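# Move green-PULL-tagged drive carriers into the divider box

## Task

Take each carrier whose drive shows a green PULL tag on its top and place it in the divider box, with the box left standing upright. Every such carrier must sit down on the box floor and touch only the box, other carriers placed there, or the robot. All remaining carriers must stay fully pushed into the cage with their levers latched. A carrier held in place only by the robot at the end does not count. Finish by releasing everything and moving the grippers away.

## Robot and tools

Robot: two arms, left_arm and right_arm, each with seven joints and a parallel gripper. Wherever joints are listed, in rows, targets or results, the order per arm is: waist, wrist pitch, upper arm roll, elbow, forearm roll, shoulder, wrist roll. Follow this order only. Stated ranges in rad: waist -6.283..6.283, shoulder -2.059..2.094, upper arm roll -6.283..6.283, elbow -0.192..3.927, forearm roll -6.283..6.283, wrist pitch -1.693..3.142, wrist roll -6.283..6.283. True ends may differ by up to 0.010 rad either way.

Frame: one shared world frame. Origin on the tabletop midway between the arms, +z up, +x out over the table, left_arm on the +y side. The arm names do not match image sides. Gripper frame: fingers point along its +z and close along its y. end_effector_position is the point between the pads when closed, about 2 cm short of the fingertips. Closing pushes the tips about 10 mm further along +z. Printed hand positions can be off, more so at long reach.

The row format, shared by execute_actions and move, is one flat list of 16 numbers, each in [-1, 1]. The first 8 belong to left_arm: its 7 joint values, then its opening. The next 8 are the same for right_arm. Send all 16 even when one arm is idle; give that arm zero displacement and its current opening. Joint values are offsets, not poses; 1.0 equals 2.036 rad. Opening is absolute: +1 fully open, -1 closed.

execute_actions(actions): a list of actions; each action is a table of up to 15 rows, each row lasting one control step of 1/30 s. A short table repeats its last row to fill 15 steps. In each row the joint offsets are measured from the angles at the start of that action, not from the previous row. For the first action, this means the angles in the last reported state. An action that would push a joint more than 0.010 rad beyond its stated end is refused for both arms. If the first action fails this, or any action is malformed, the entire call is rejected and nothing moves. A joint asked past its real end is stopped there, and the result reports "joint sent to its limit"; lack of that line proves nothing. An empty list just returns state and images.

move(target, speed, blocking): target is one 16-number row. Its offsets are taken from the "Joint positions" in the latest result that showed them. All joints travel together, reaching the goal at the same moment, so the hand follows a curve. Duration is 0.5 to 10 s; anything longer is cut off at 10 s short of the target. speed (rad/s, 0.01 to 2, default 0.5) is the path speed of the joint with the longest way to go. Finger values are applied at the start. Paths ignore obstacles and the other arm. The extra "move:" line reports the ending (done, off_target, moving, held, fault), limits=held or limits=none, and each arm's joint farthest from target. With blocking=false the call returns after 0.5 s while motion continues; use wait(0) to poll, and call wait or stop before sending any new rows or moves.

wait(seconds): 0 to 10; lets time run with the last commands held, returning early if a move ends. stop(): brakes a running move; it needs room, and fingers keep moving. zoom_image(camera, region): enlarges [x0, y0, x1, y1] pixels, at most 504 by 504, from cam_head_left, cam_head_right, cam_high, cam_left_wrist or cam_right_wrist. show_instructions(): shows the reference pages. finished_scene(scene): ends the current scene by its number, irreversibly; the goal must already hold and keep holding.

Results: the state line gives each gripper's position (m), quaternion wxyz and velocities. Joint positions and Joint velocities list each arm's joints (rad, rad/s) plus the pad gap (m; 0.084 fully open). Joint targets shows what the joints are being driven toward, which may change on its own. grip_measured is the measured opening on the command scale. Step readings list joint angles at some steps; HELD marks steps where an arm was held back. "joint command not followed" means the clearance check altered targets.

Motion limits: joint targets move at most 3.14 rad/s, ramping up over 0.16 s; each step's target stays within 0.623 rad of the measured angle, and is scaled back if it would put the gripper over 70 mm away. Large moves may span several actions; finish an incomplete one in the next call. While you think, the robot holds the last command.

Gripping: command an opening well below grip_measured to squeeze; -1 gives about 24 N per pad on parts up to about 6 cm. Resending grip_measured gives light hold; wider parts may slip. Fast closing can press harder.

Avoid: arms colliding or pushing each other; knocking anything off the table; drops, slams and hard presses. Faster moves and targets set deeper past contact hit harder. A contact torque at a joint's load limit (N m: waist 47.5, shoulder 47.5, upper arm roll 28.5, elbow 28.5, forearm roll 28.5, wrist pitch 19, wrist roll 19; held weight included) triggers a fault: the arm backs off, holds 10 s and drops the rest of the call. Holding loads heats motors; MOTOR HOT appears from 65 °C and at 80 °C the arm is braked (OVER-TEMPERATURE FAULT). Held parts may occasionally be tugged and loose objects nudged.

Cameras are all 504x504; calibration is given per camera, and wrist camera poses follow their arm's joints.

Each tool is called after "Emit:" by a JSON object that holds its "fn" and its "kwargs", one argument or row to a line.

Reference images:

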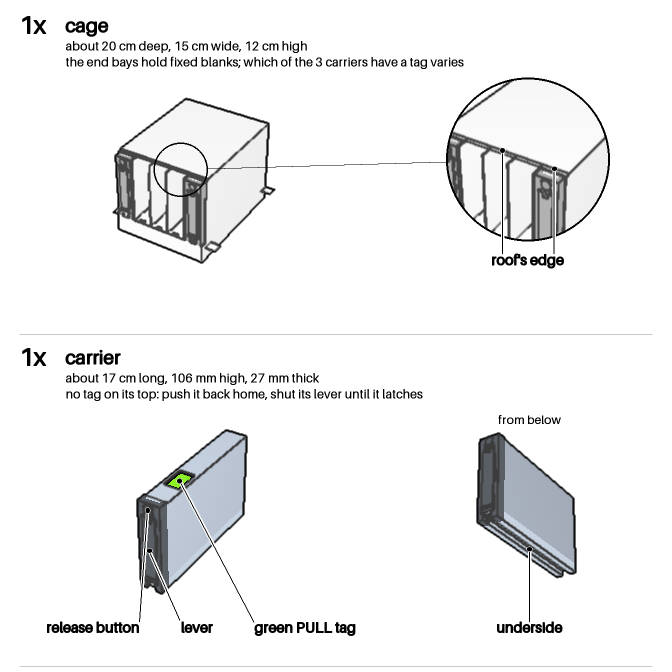

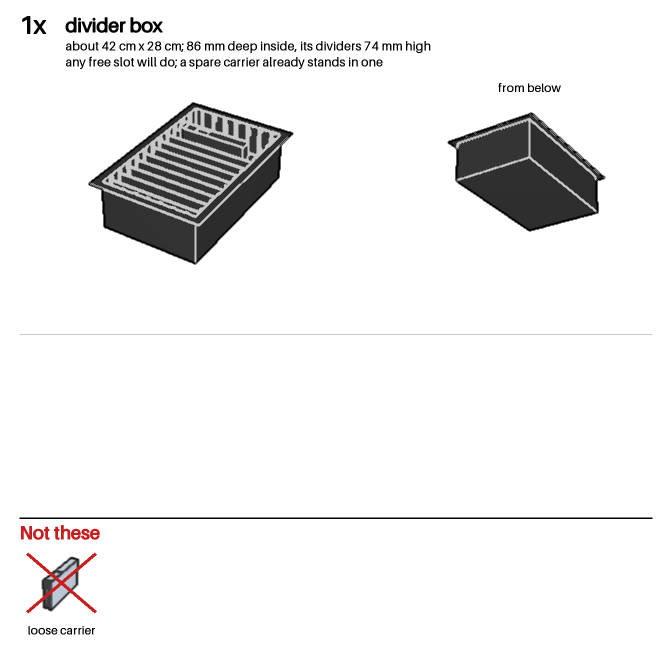

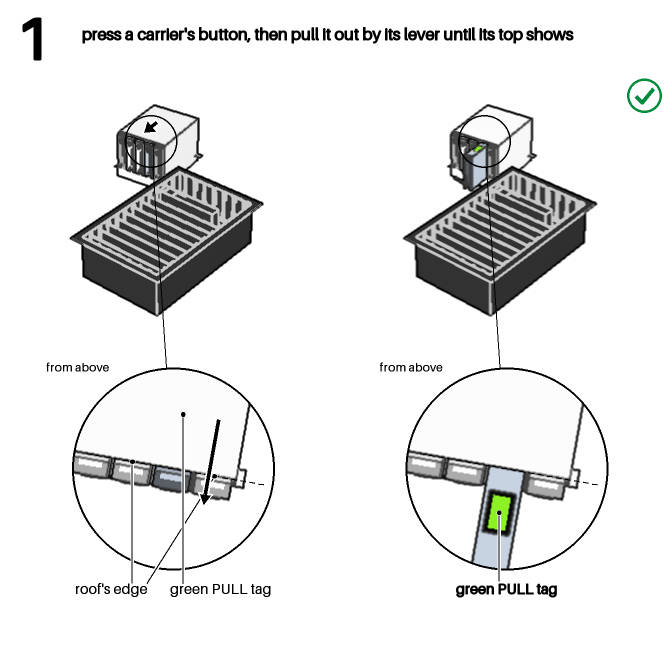

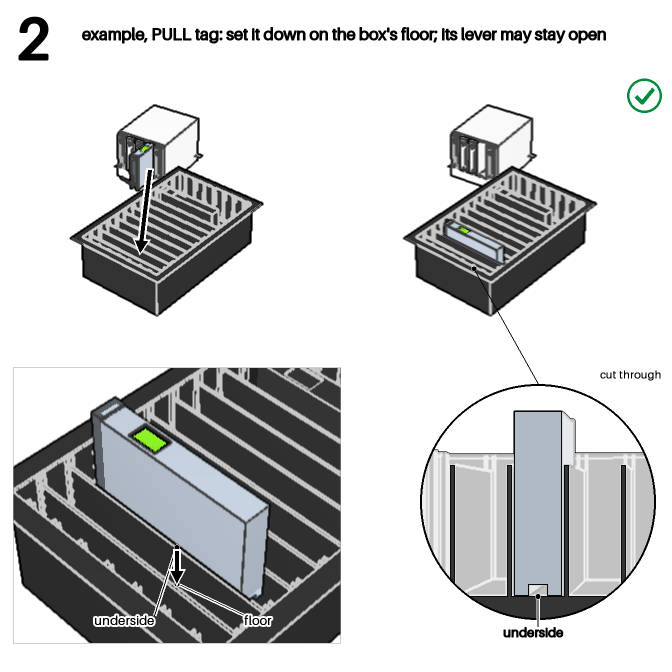

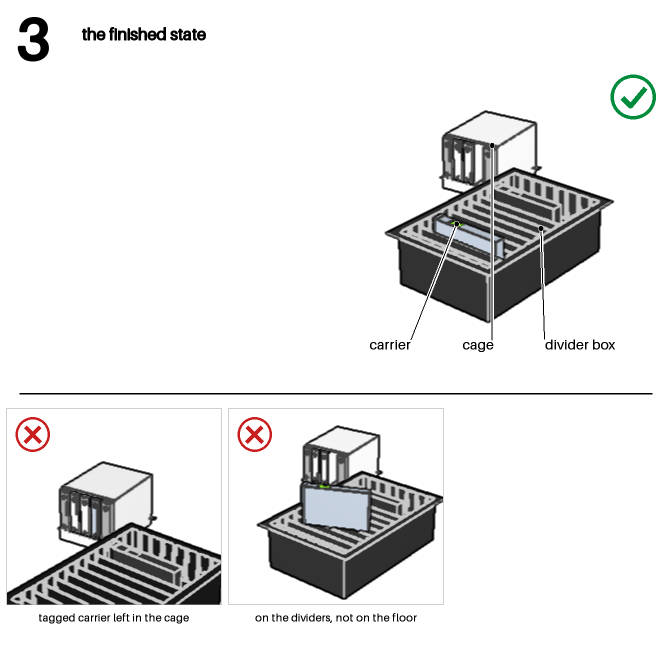

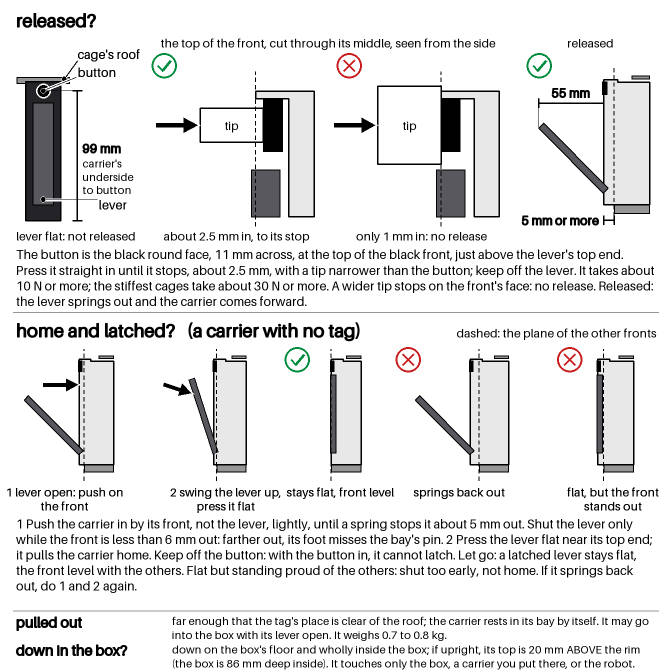

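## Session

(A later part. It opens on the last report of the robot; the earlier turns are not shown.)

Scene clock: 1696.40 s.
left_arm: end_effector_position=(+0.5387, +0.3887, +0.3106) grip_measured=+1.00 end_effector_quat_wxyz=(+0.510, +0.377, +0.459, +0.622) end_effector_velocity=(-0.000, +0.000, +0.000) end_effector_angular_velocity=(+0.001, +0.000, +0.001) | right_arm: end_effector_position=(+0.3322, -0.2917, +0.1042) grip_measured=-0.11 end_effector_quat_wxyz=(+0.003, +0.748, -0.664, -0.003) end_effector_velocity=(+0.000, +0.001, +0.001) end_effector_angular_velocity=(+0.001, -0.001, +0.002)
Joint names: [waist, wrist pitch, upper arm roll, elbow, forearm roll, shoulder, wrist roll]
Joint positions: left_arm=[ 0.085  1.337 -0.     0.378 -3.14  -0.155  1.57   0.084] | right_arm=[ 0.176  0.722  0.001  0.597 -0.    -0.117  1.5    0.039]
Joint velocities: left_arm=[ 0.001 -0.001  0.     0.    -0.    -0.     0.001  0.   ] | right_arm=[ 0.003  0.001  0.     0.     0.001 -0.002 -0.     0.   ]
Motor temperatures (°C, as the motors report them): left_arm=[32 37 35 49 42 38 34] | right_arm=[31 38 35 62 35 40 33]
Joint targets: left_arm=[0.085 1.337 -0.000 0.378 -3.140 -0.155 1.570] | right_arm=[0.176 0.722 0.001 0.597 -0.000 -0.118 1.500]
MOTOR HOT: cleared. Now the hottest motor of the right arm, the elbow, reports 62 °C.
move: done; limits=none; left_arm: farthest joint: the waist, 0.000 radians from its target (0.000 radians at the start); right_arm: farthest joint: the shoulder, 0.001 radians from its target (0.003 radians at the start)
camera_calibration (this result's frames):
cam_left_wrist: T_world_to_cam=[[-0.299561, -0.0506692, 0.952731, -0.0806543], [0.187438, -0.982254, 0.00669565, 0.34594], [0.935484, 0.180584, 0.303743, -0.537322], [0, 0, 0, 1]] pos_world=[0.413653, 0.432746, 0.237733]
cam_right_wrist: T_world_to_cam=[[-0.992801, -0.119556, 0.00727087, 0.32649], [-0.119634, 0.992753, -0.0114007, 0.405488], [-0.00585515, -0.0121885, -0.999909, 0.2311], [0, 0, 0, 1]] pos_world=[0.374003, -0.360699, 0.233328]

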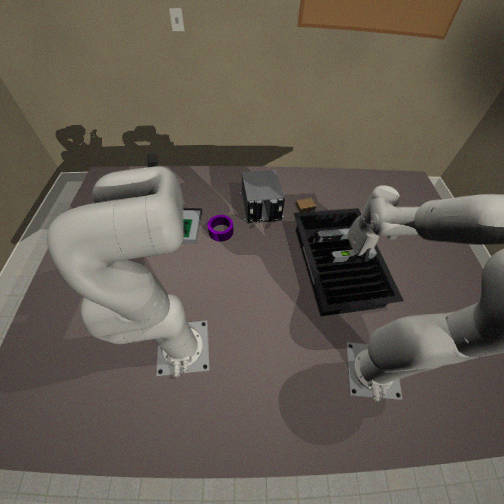

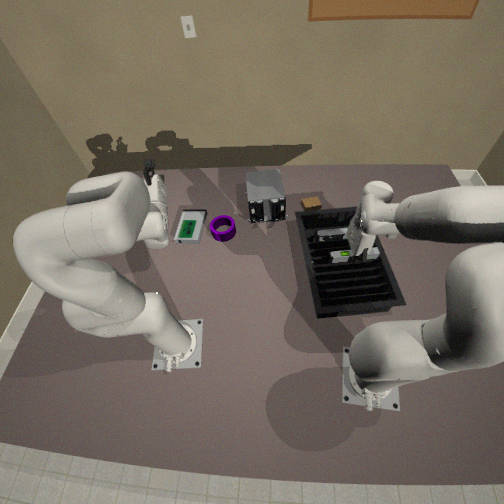

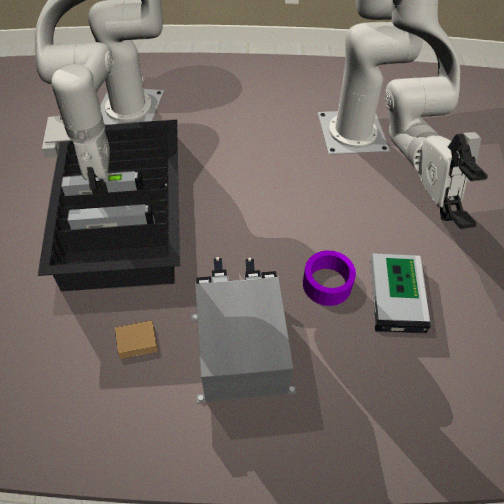

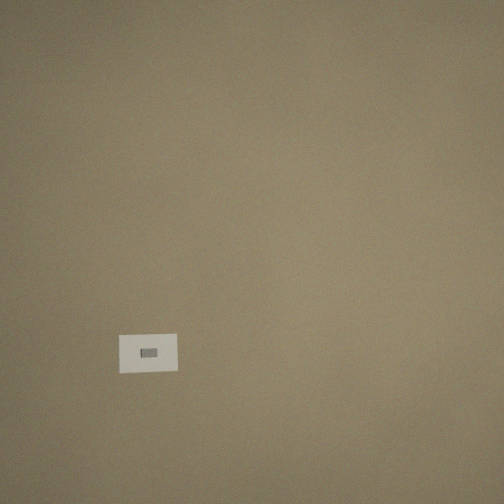

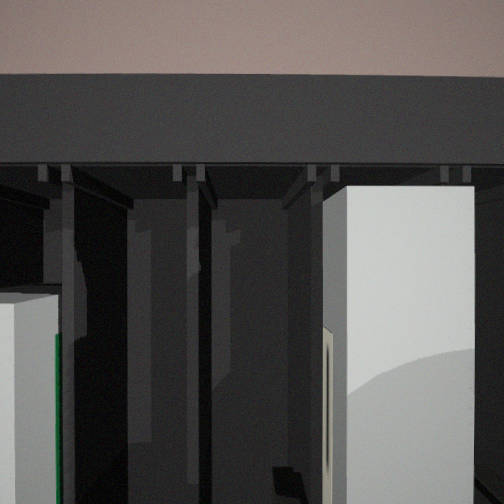

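Emit:
{"fn": "move", "kwargs": {
  "target": [0,0,0,0,0,0,0,1, 0,0.1255,0,0.0529,0,-0.0726,0,-0.1],
  "speed": 0.4
}}

Scene clock: 1703.80 s.
left_arm: end_effector_position=(+0.5387, +0.3887, +0.3106) grip_measured=+1.00 end_effector_quat_wxyz=(+0.510, +0.377, +0.459, +0.622) end_effector_velocity=(-0.000, +0.000, -0.000) end_effector_angular_velocity=(-0.000, +0.000, +0.000) | right_arm: end_effector_position=(+0.3315, -0.2917, +0.1816) grip_measured=-0.11 end_effector_quat_wxyz=(+0.003, +0.748, -0.664, -0.003) end_effector_velocity=(+0.001, -0.000, +0.002) end_effector_angular_velocity=(+0.001, -0.003, -0.000)
Joint names: [waist, wrist pitch, upper arm roll, elbow, forearm roll, shoulder, wrist roll]
Joint positions: left_arm=[ 0.085  1.337 -0.     0.378 -3.14  -0.155  1.57   0.084] | right_arm=[ 0.176  0.977  0.001  0.705 -0.    -0.265  1.5    0.039]
Joint velocities: left_arm=[-0. -0.  0. -0.  0.  0.  0.  0.] | right_arm=[-0.001  0.002  0.     0.002  0.001 -0.002 -0.001 -0.   ]
Motor temperatures (°C, as the motors report them): left_arm=[32 38 35 49 42 38 34] | right_arm=[31 38 35 61 35 40 33]
Joint targets: left_arm=[0.085 1.337 -0.000 0.378 -3.140 -0.155 1.570] | right_arm=[0.176 0.978 0.001 0.705 -0.000 -0.265 1.500]
move: done; limits=none; left_arm: farthest joint: the waist, 0.000 radians from its target (0.000 radians at the start); right_arm: farthest joint: the waist, 0.000 radians from its target (0.000 radians at the start)
camera_calibration (this result's frames):
cam_left_wrist: T_world_to_cam=[[-0.299561, -0.0506692, 0.952731, -0.0806543], [0.187438, -0.982254, 0.00669564, 0.34594], [0.935484, 0.180584, 0.303742, -0.537322], [0, 0, 0, 1]] pos_world=[0.413653, 0.432746, 0.237733]
cam_right_wrist: T_world_to_cam=[[-0.992805, -0.119496, 0.00773315, 0.325181], [-0.11958, 0.992758, -0.0115066, 0.406346], [-0.00630215, -0.0123485, -0.999904, 0.308596], [0, 0, 0, 1]] pos_world=[0.373377, -0.360735, 0.310727]

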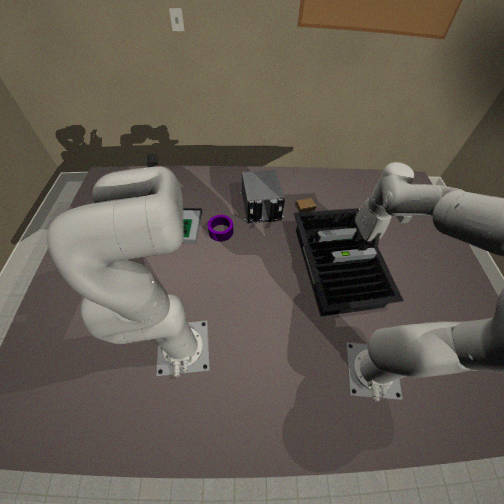

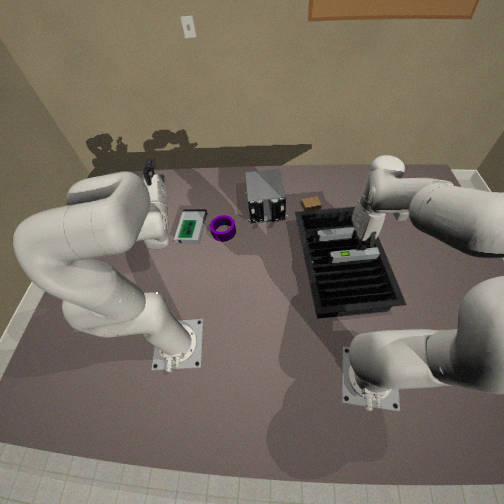

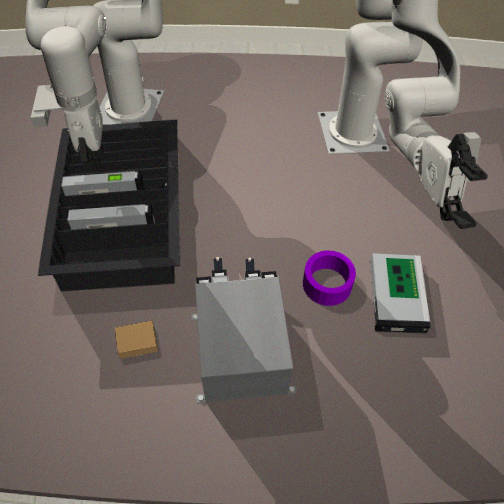

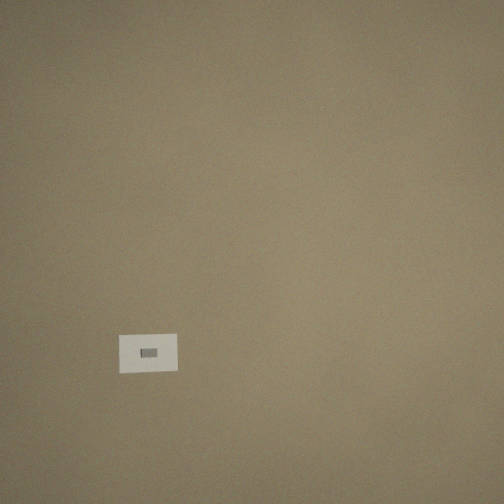

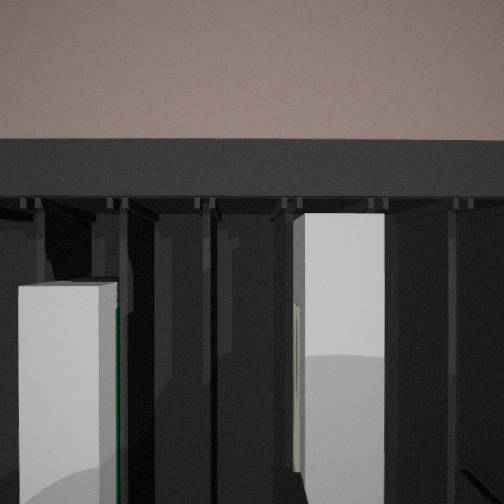

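Emit:
{"fn": "zoom_image", "kwargs": {
  "camera": "cam_high",
  "region": [40, 140, 200, 250]
}}

Region (40, 140, 200, 250) of cam_high's 504x504 image, scaled by 3.150, with more detail than that image has; it fills the top 346 rows of this view, and the rest is white.

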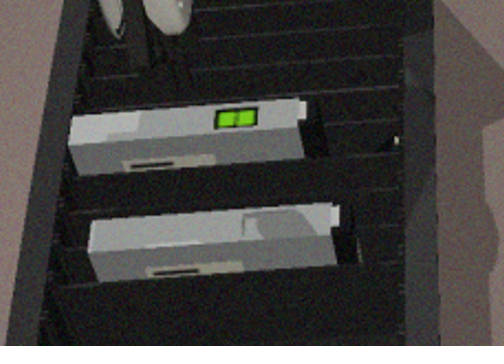

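Emit:
{"fn": "wait", "kwargs": {
  "seconds": 10
}}

Scene clock: 1744.60 s.
left_arm: end_effector_position=(+0.5387, +0.3887, +0.3106) grip_measured=+1.00 end_effector_quat_wxyz=(+0.510, +0.377, +0.459, +0.622) end_effector_velocity=(-0.000, +0.000, -0.000) end_effector_angular_velocity=(+0.000, +0.000, +0.001) | right_arm: end_effector_position=(+0.3316, -0.2917, +0.1818) grip_measured=-0.11 end_effector_quat_wxyz=(+0.003, +0.748, -0.664, -0.003) end_effector_velocity=(-0.000, -0.000, -0.000) end_effector_angular_velocity=(+0.001, +0.001, -0.000)
Joint names: [waist, wrist pitch, upper arm roll, elbow, forearm roll, shoulder, wrist roll]
Joint positions: left_arm=[ 0.085  1.337 -0.     0.378 -3.14  -0.155  1.57   0.084] | right_arm=[ 0.176  0.978  0.001  0.705 -0.    -0.265  1.5    0.039]
Joint velocities: left_arm=[ 0.001  0.001  0.    -0.001 -0.    -0.     0.     0.   ] | right_arm=[-0.001 -0.    -0.    -0.001  0.002  0.    -0.001  0.   ]
Motor temperatures (°C, as the motors report them): left_arm=[32 38 35 49 42 38 34] | right_arm=[31 38 35 61 35 40 33]
Joint targets: left_arm=[0.085 1.337 -0.000 0.378 -3.140 -0.155 1.570] | right_arm=[0.176 0.978 0.001 0.705 -0.000 -0.265 1.500]
wait: 10.00 s; at rest from the start
camera_calibration (this result's frames):
cam_left_wrist: T_world_to_cam=[[-0.299561, -0.0506692, 0.952731, -0.0806544], [0.187438, -0.982254, 0.00669559, 0.34594], [0.935484, 0.180584, 0.303742, -0.537322], [0, 0, 0, 1]] pos_world=[0.413653, 0.432746, 0.237733]
cam_right_wrist: T_world_to_cam=[[-0.992809, -0.11949, 0.00728067, 0.325354], [-0.119568, 0.992759, -0.0115387, 0.40636], [-0.0058492, -0.0123263, -0.999907, 0.308697], [0, 0, 0, 1]] pos_world=[0.373408, -0.360736, 0.310988]

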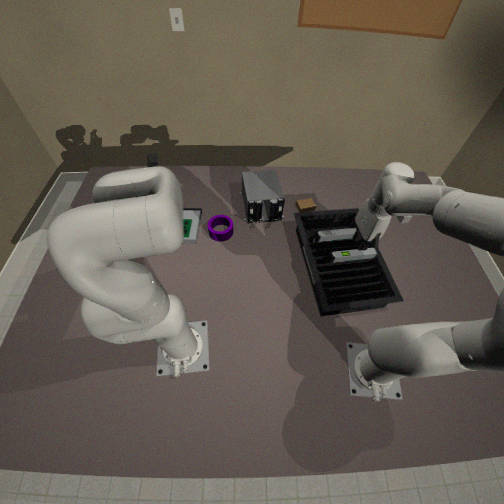

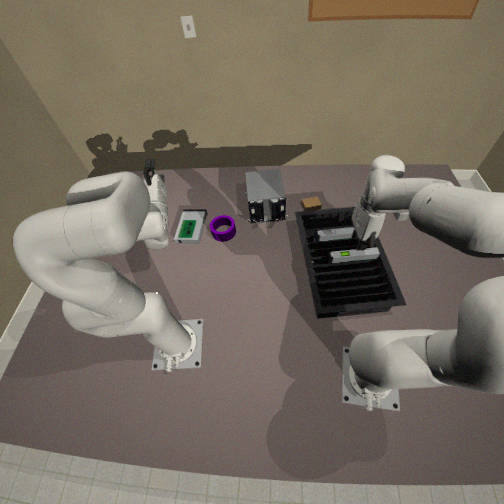

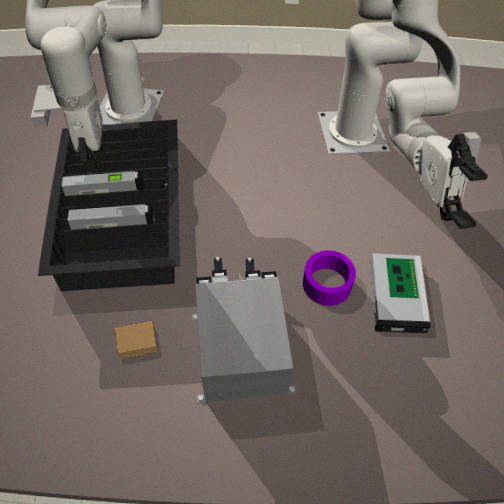

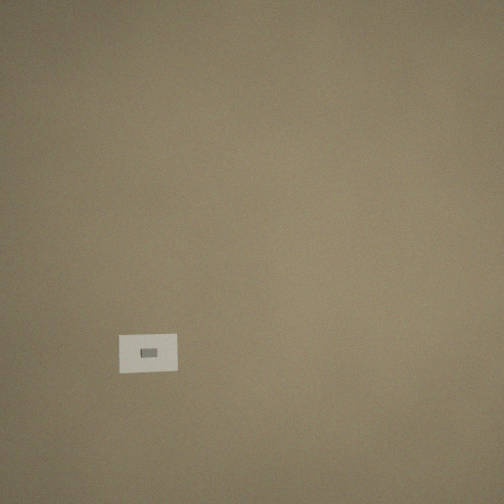

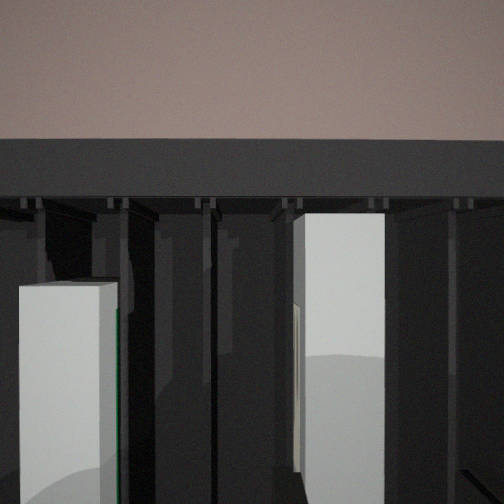

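Emit:
{"fn": "execute_actions", "kwargs": {
  "actions": []
}}

Scene clock: 1765.70 s.
left_arm: end_effector_position=(+0.5387, +0.3887, +0.3106) grip_measured=+1.00 end_effector_quat_wxyz=(+0.510, +0.377, +0.459, +0.622) end_effector_velocity=(+0.000, -0.001, +0.000) end_effector_angular_velocity=(-0.000, -0.000, -0.003) | right_arm: end_effector_position=(+0.3316, -0.2917, +0.1818) grip_measured=-0.11 end_effector_quat_wxyz=(+0.003, +0.748, -0.664, -0.003) end_effector_velocity=(-0.000, +0.000, +0.000) end_effector_angular_velocity=(+0.000, +0.000, -0.001)
Joint names: [waist, wrist pitch, upper arm roll, elbow, forearm roll, shoulder, wrist roll]
Joint positions: left_arm=[ 0.085  1.337 -0.     0.378 -3.14  -0.155  1.57   0.084] | right_arm=[ 0.176  0.978  0.001  0.705 -0.    -0.265  1.5    0.039]
Joint velocities: left_arm=[-0.     0.    -0.002 -0.     0.    -0.    -0.001  0.   ] | right_arm=[ 0.001  0.     0.     0.     0.001 -0.     0.002 -0.   ]
Motor temperatures (°C, as the motors report them): left_arm=[32 38 35 49 42 38 34] | right_arm=[31 38 35 61 35 40 33]
Joint targets: left_arm=[0.085 1.337 -0.000 0.378 -3.140 -0.155 1.570] | right_arm=[0.176 0.978 0.001 0.705 -0.000 -0.265 1.500]
camera_calibration (this result's frames):
cam_left_wrist: T_world_to_cam=[[-0.299561, -0.0506692, 0.952731, -0.0806544], [0.187438, -0.982254, 0.0066956, 0.34594], [0.935484, 0.180583, 0.303742, -0.537322], [0, 0, 0, 1]] pos_world=[0.413653, 0.432746, 0.237733]
cam_right_wrist: T_world_to_cam=[[-0.992809, -0.119489, 0.00728058, 0.325355], [-0.119568, 0.992759, -0.0115386, 0.40636], [-0.00584912, -0.0123262, -0.999907, 0.308697], [0, 0, 0, 1]] pos_world=[0.373408, -0.360736, 0.310988]

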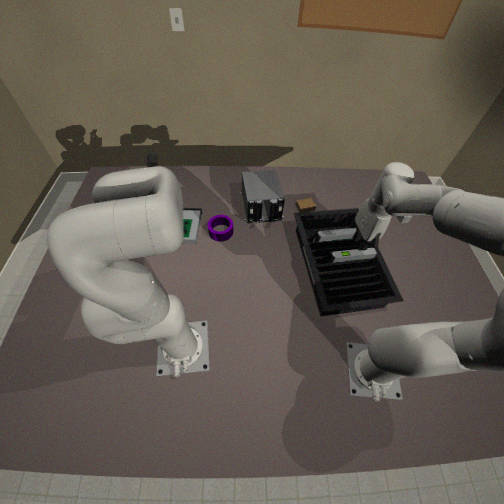

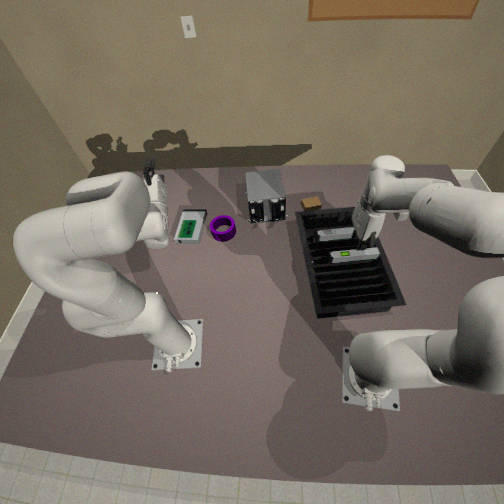

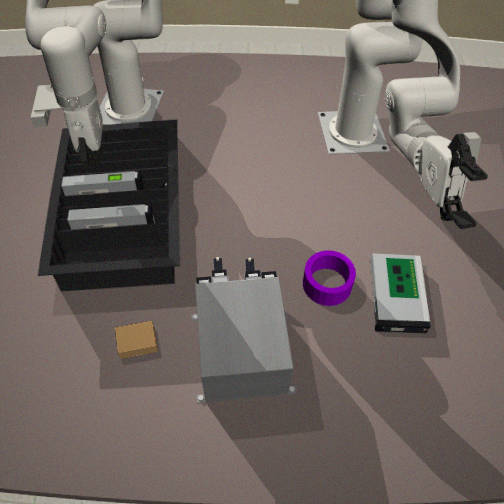

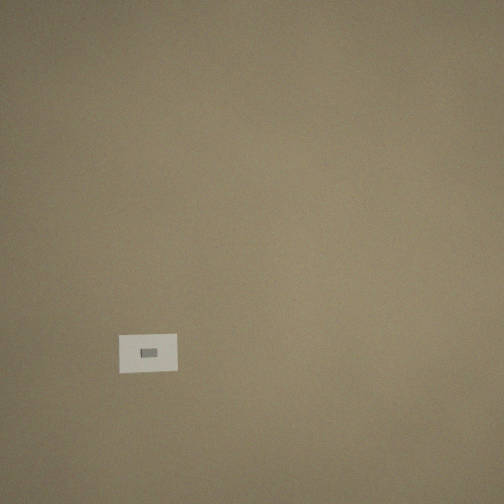

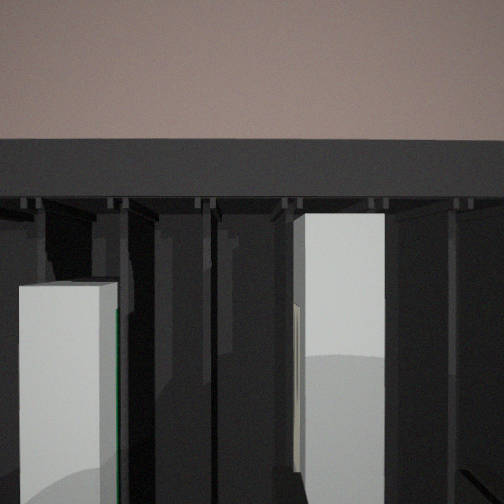

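Emit:
{"fn": "move", "kwargs": {
  "target": [0,0,0,0,0,0,0,1, 0.2027,0.0863,-0.0005,0.5599,0,0.4696,-0.5699,-1],
  "speed": 0.6
}}

Scene clock: 1776.30 s.
left_arm: end_effector_position=(+0.5387, +0.3887, +0.3106) grip_measured=+1.00 end_effector_quat_wxyz=(+0.510, +0.377, +0.459, +0.622) end_effector_velocity=(-0.000, +0.000, +0.000) end_effector_angular_velocity=(-0.001, -0.001, -0.000) | right_arm: end_effector_position=(+0.5386, -0.0226, +0.1403) grip_measured=-1.00 end_effector_quat_wxyz=(+0.000, +0.998, +0.059, +0.001) end_effector_velocity=(-0.001, +0.001, -0.001) end_effector_angular_velocity=(+0.001, +0.002, +0.001)
Joint names: [waist, wrist pitch, upper arm roll, elbow, forearm roll, shoulder, wrist roll]
Joint positions: left_arm=[ 0.085  1.337 -0.     0.378 -3.14  -0.155  1.57   0.084] | right_arm=[ 0.589  1.153 -0.     1.845 -0.     0.69   0.34   0.   ]
Joint velocities: left_arm=[-0.     0.001  0.    -0.    -0.     0.    -0.001  0.   ] | right_arm=[ 0.001  0.001  0.     0.001  0.002  0.002 -0.     0.   ]
Motor temperatures (°C, as the motors report them): left_arm=[32 38 35 49 42 38 34] | right_arm=[31 38 35 61 35 40 33]
Joint targets: left_arm=[0.085 1.337 -0.000 0.378 -3.140 -0.155 1.570] | right_arm=[0.589 1.153 -0.000 1.845 -0.000 0.691 0.340]
move: done; limits=none; left_arm: farthest joint: the waist, 0.000 radians from its target (0.000 radians at the start); right_arm: farthest joint: the shoulder, 0.001 radians from its target (0.956 radians at the start)
camera_calibration (this result's frames):
cam_left_wrist: T_world_to_cam=[[-0.299561, -0.0506693, 0.952731, -0.0806543], [0.187438, -0.982254, 0.00669544, 0.34594], [0.935484, 0.180583, 0.303742, -0.537322], [0, 0, 0, 1]] pos_world=[0.413653, 0.432746, 0.237733]
cam_right_wrist: T_world_to_cam=[[0.120063, -0.992766, 0.0000841341, -0.0547825], [-0.992686, -0.120055, -0.0126972, 0.608693], [0.0126154, 0.00144094, -0.999919, 0.262039], [0, 0, 0, 1]] pos_world=[0.607513, 0.0183127, 0.269751]

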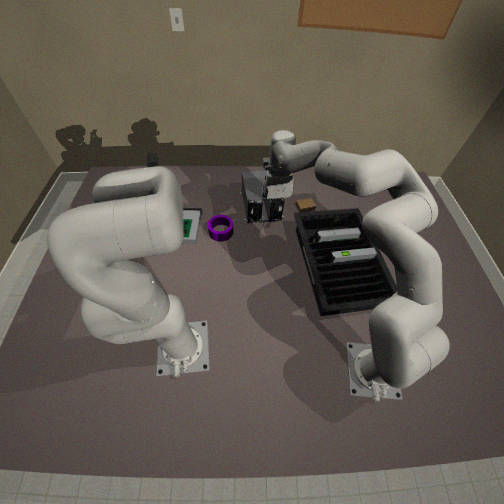

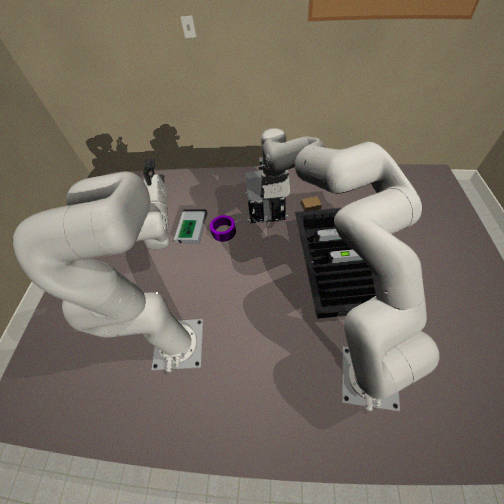

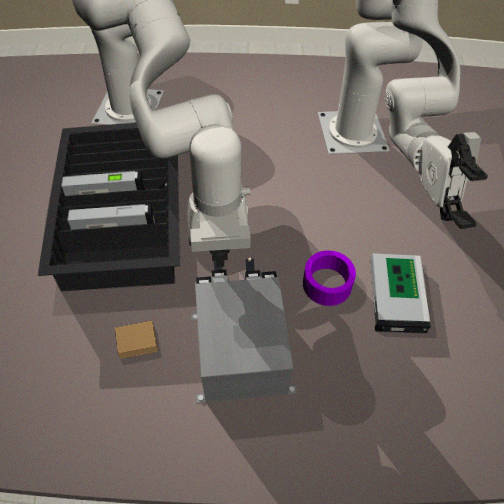

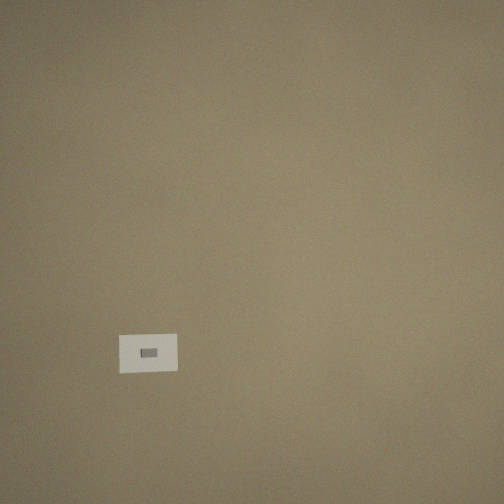

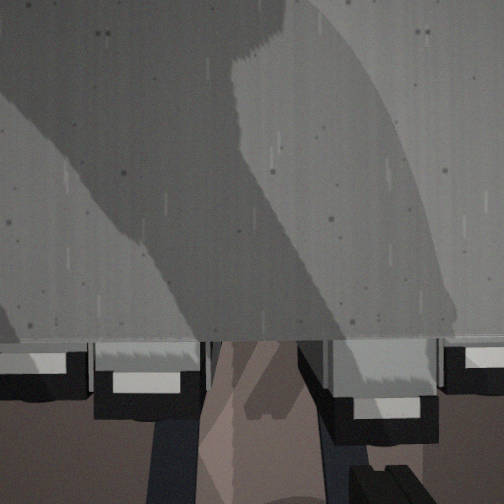

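Emit:
{"fn": "move", "kwargs": {
  "target": [0,0,0,0,0,0,0,1, 0,-0.0527,0,-0.0283,0,0.0243,0,-1],
  "speed": 0.2
}}

Emit:
{"fn": "move", "kwargs": {
  "target": [0,0,0,0,0,0,0,1, 0.0107,-0.0451,0,-0.1116,0,-0.0665,0.0107,-1],
  "speed": 0.2
}}

Scene clock: 1780.17 s.
left_arm: end_effector_position=(+0.5387, +0.3887, +0.3106) grip_measured=+1.00 end_effector_quat_wxyz=(+0.510, +0.377, +0.459, +0.622) end_effector_velocity=(-0.000, +0.000, -0.000) end_effector_angular_velocity=(+0.001, +0.001, +0.001) | right_arm: end_effector_position=(+0.5388, -0.0225, +0.0928) grip_measured=-1.00 end_effector_quat_wxyz=(-0.000, +0.998, +0.059, +0.001) end_effector_velocity=(-0.002, -0.001, -0.005) end_effector_angular_velocity=(-0.004, +0.007, +0.001)
Joint names: [waist, wrist pitch, upper arm roll, elbow, forearm roll, shoulder, wrist roll]
Joint positions: left_arm=[ 0.085  1.337 -0.     0.378 -3.14  -0.155  1.57   0.084] | right_arm=[ 0.589  1.046 -0.     1.787 -0.     0.739  0.34   0.   ]
Joint velocities: left_arm=[-0.001 -0.001  0.001  0.     0.     0.     0.001  0.   ] | right_arm=[ 0.    -0.001 -0.    -0.005 -0.     0.004 -0.001  0.   ]
Motor temperatures (°C, as the motors report them): left_arm=[32 38 35 49 42 38 34] | right_arm=[31 38 35 61 35 41 33]
Joint targets: left_arm=[0.085 1.337 -0.000 0.378 -3.140 -0.155 1.570] | right_arm=[0.589 1.046 -0.000 1.787 -0.000 0.740 0.340]
move: done; limits=none; left_arm: farthest joint: the waist, 0.000 radians from its target (0.000 radians at the start); right_arm: farthest joint: the waist, 0.000 radians from its target (0.000 radians at the start)
camera_calibration (this result's frames):
cam_left_wrist: T_world_to_cam=[[-0.299561, -0.0506692, 0.952731, -0.0806544], [0.187438, -0.982254, 0.00669547, 0.34594], [0.935484, 0.180583, 0.303742, -0.537322], [0, 0, 0, 1]] pos_world=[0.413653, 0.432746, 0.237733]
cam_right_wrist: T_world_to_cam=[[0.120098, -0.992762, -0.000206034, -0.0546899], [-0.992671, -0.120084, -0.0135361, 0.608404], [0.0134134, 0.00183019, -0.999908, 0.214193], [0, 0, 0, 1]] pos_world=[0.60764, 0.0183738, 0.222398]

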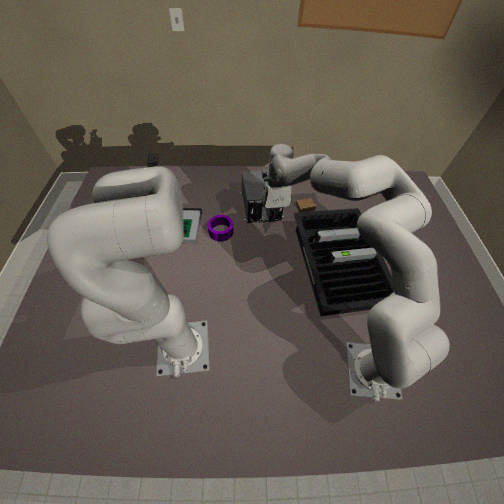

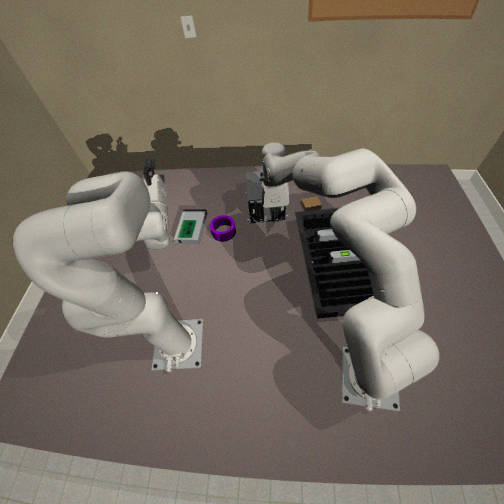

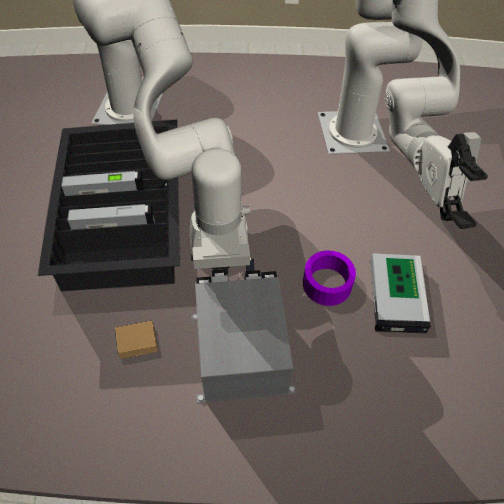

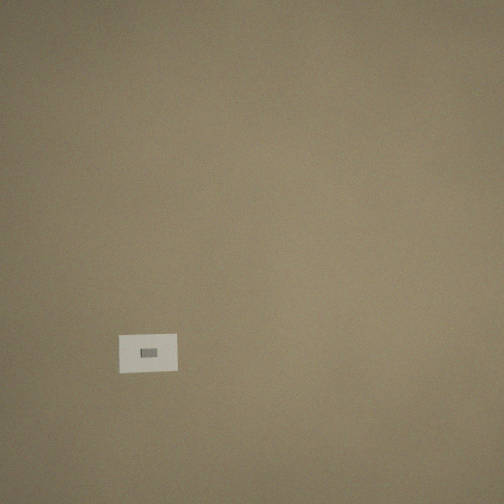

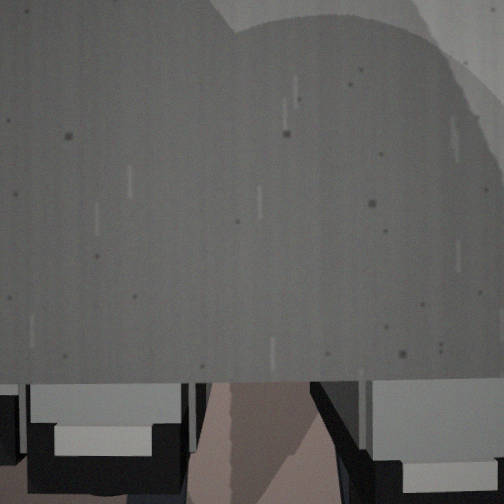

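Scene clock: 1781.80 s.
left_arm: end_effector_position=(+0.5387, +0.3887, +0.3106) grip_measured=+1.00 end_effector_quat_wxyz=(+0.510, +0.377, +0.459, +0.622) end_effector_velocity=(-0.000, +0.000, +0.000) end_effector_angular_velocity=(-0.001, -0.001, +0.001) | right_arm: end_effector_position=(+0.4991, -0.0273, +0.0926) grip_measured=-1.00 end_effector_quat_wxyz=(-0.000, +0.998, +0.059, +0.001) end_effector_velocity=(-0.001, +0.001, +0.001) end_effector_angular_velocity=(+0.001, -0.001, +0.000)
Joint names: [waist, wrist pitch, upper arm roll, elbow, forearm roll, shoulder, wrist roll]
Joint positions: left_arm=[ 0.085  1.337 -0.     0.378 -3.14  -0.155  1.57   0.084] | right_arm=[ 0.61   0.954 -0.     1.56  -0.     0.605  0.362  0.   ]
Joint velocities: left_arm=[-0.001  0.     0.002  0.     0.    -0.    -0.     0.   ] | right_arm=[ 0.002 -0.001 -0.    -0.002  0.001 -0.003  0.001  0.   ]
Motor temperatures (°C, as the motors report them): left_arm=[32 38 35 49 42 38 34] | right_arm=[31 38 35 61 35 41 33]
Joint targets: left_arm=[0.085 1.337 -0.000 0.378 -3.140 -0.155 1.570] | right_arm=[0.610 0.954 -0.000 1.560 -0.000 0.604 0.362]
move: done; limits=none; left_arm: farthest joint: the waist, 0.000 radians from its target (0.000 radians at the start); right_arm: farthest joint: the shoulder, 0.001 radians from its target (0.136 radians at the start)
camera_calibration (this result's frames):
cam_left_wrist: T_world_to_cam=[[-0.299561, -0.0506692, 0.952731, -0.0806544], [0.187438, -0.982254, 0.00669559, 0.34594], [0.935484, 0.180584, 0.303742, -0.537322], [0, 0, 0, 1]] pos_world=[0.413653, 0.432746, 0.237733]
cam_right_wrist: T_world_to_cam=[[0.120067, -0.992766, -0.000162776, -0.0546901], [-0.992681, -0.120054, -0.01311, 0.568369], [0.0129956, 0.00173566, -0.999914, 0.214651], [0, 0, 0, 1]] pos_world=[0.567986, 0.013568, 0.222075]

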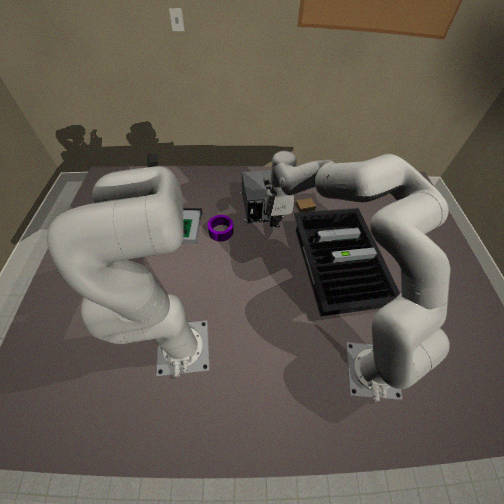

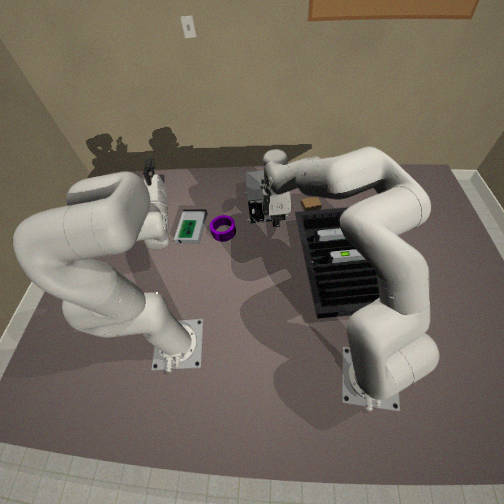

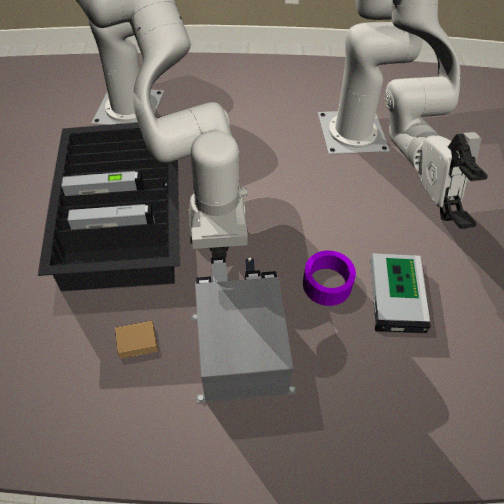

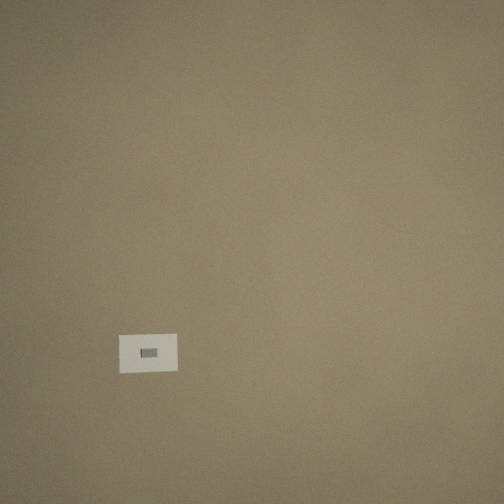

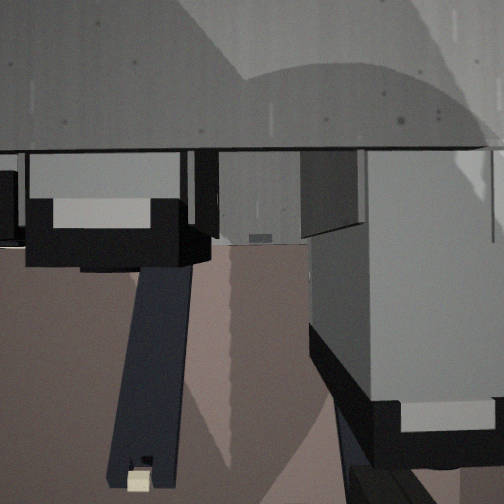

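Emit:
{"fn": "move", "kwargs": {
  "target": [0,0,0,0,0,0,0,1, 0.0074,-0.0233,0,-0.0606,0,-0.0373,0.0074,-1],
  "speed": 0.2
}}

Scene clock: 1794.23 s.
left_arm: end_effector_position=(+0.5387, +0.3887, +0.3106) grip_measured=+1.00 end_effector_quat_wxyz=(+0.510, +0.377, +0.459, +0.622) end_effector_velocity=(-0.000, +0.000, +0.000) end_effector_angular_velocity=(-0.000, -0.001, +0.000) | right_arm: end_effector_position=(+0.4745, -0.0303, +0.0928) grip_measured=-1.00 end_effector_quat_wxyz=(-0.000, +0.998, +0.059, +0.001) end_effector_velocity=(-0.000, -0.000, +0.000) end_effector_angular_velocity=(-0.002, -0.000, +0.001)
Joint names: [waist, wrist pitch, upper arm roll, elbow, forearm roll, shoulder, wrist roll]
Joint positions: left_arm=[ 0.085  1.337 -0.     0.378 -3.14  -0.155  1.57   0.084] | right_arm=[ 0.625  0.907 -0.001  1.438 -0.     0.529  0.377  0.   ]
Joint velocities: left_arm=[-0.     0.     0.001  0.     0.    -0.    -0.     0.   ] | right_arm=[ 0.    -0.    -0.    -0.002 -0.002 -0.002  0.001  0.   ]
Motor temperatures (°C, as the motors report them): left_arm=[32 38 35 49 42 38 34] | right_arm=[31 38 35 60 35 42 33]
Joint targets: left_arm=[0.085 1.337 -0.000 0.378 -3.140 -0.155 1.570] | right_arm=[0.625 0.907 -0.000 1.437 -0.000 0.529 0.377]
move: done; limits=none; left_arm: farthest joint: the waist, 0.000 radians from its target (0.000 radians at the start); right_arm: farthest joint: the upper arm roll, 0.001 radians from its target (0.000 radians at the start)
camera_calibration (this result's frames):
cam_left_wrist: T_world_to_cam=[[-0.299561, -0.0506692, 0.952731, -0.0806544], [0.187438, -0.982254, 0.00669564, 0.34594], [0.935484, 0.180584, 0.303742, -0.537322], [0, 0, 0, 1]] pos_world=[0.413653, 0.432746, 0.237733]
cam_right_wrist: T_world_to_cam=[[0.119911, -0.992785, -0.000356603, -0.0546081], [-0.992693, -0.119895, -0.0136029, 0.543649], [0.013462, 0.00198514, -0.999907, 0.214979], [0, 0, 0, 1]] pos_world=[0.543331, 0.0105402, 0.222335]

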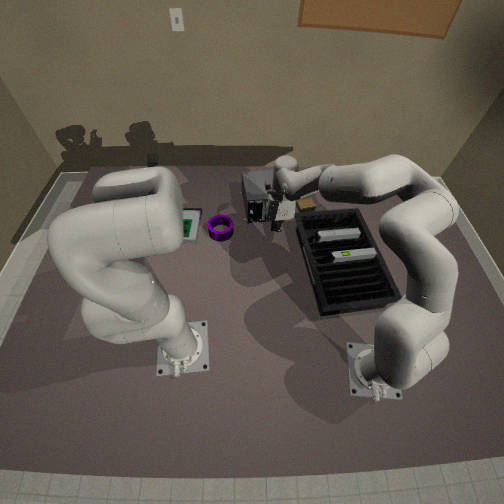

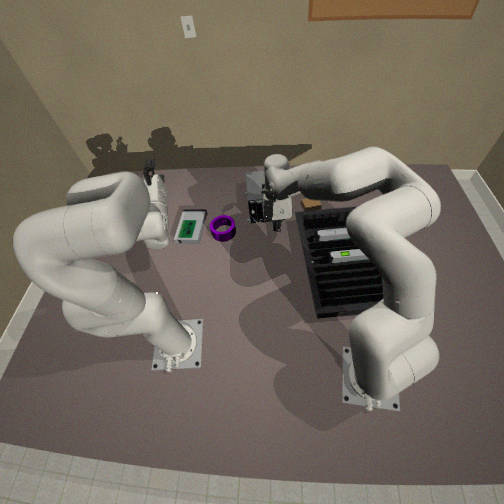

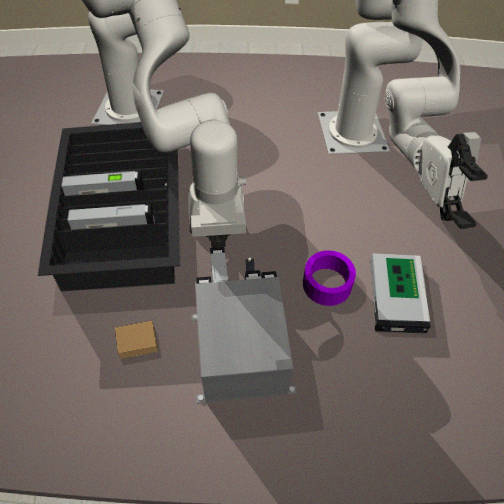

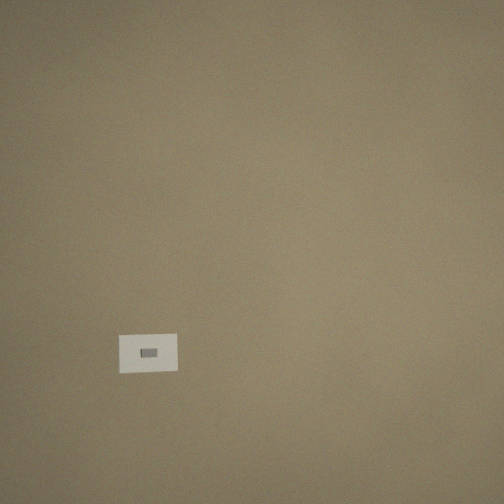

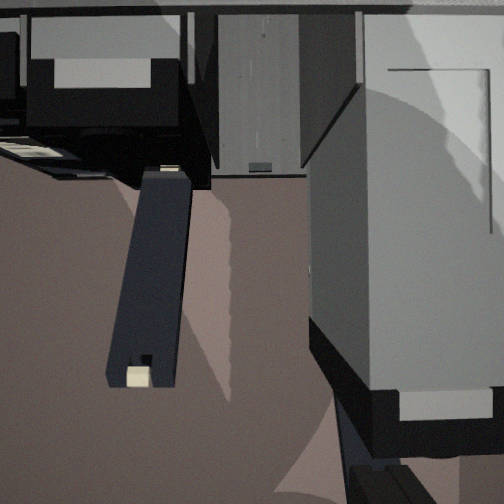

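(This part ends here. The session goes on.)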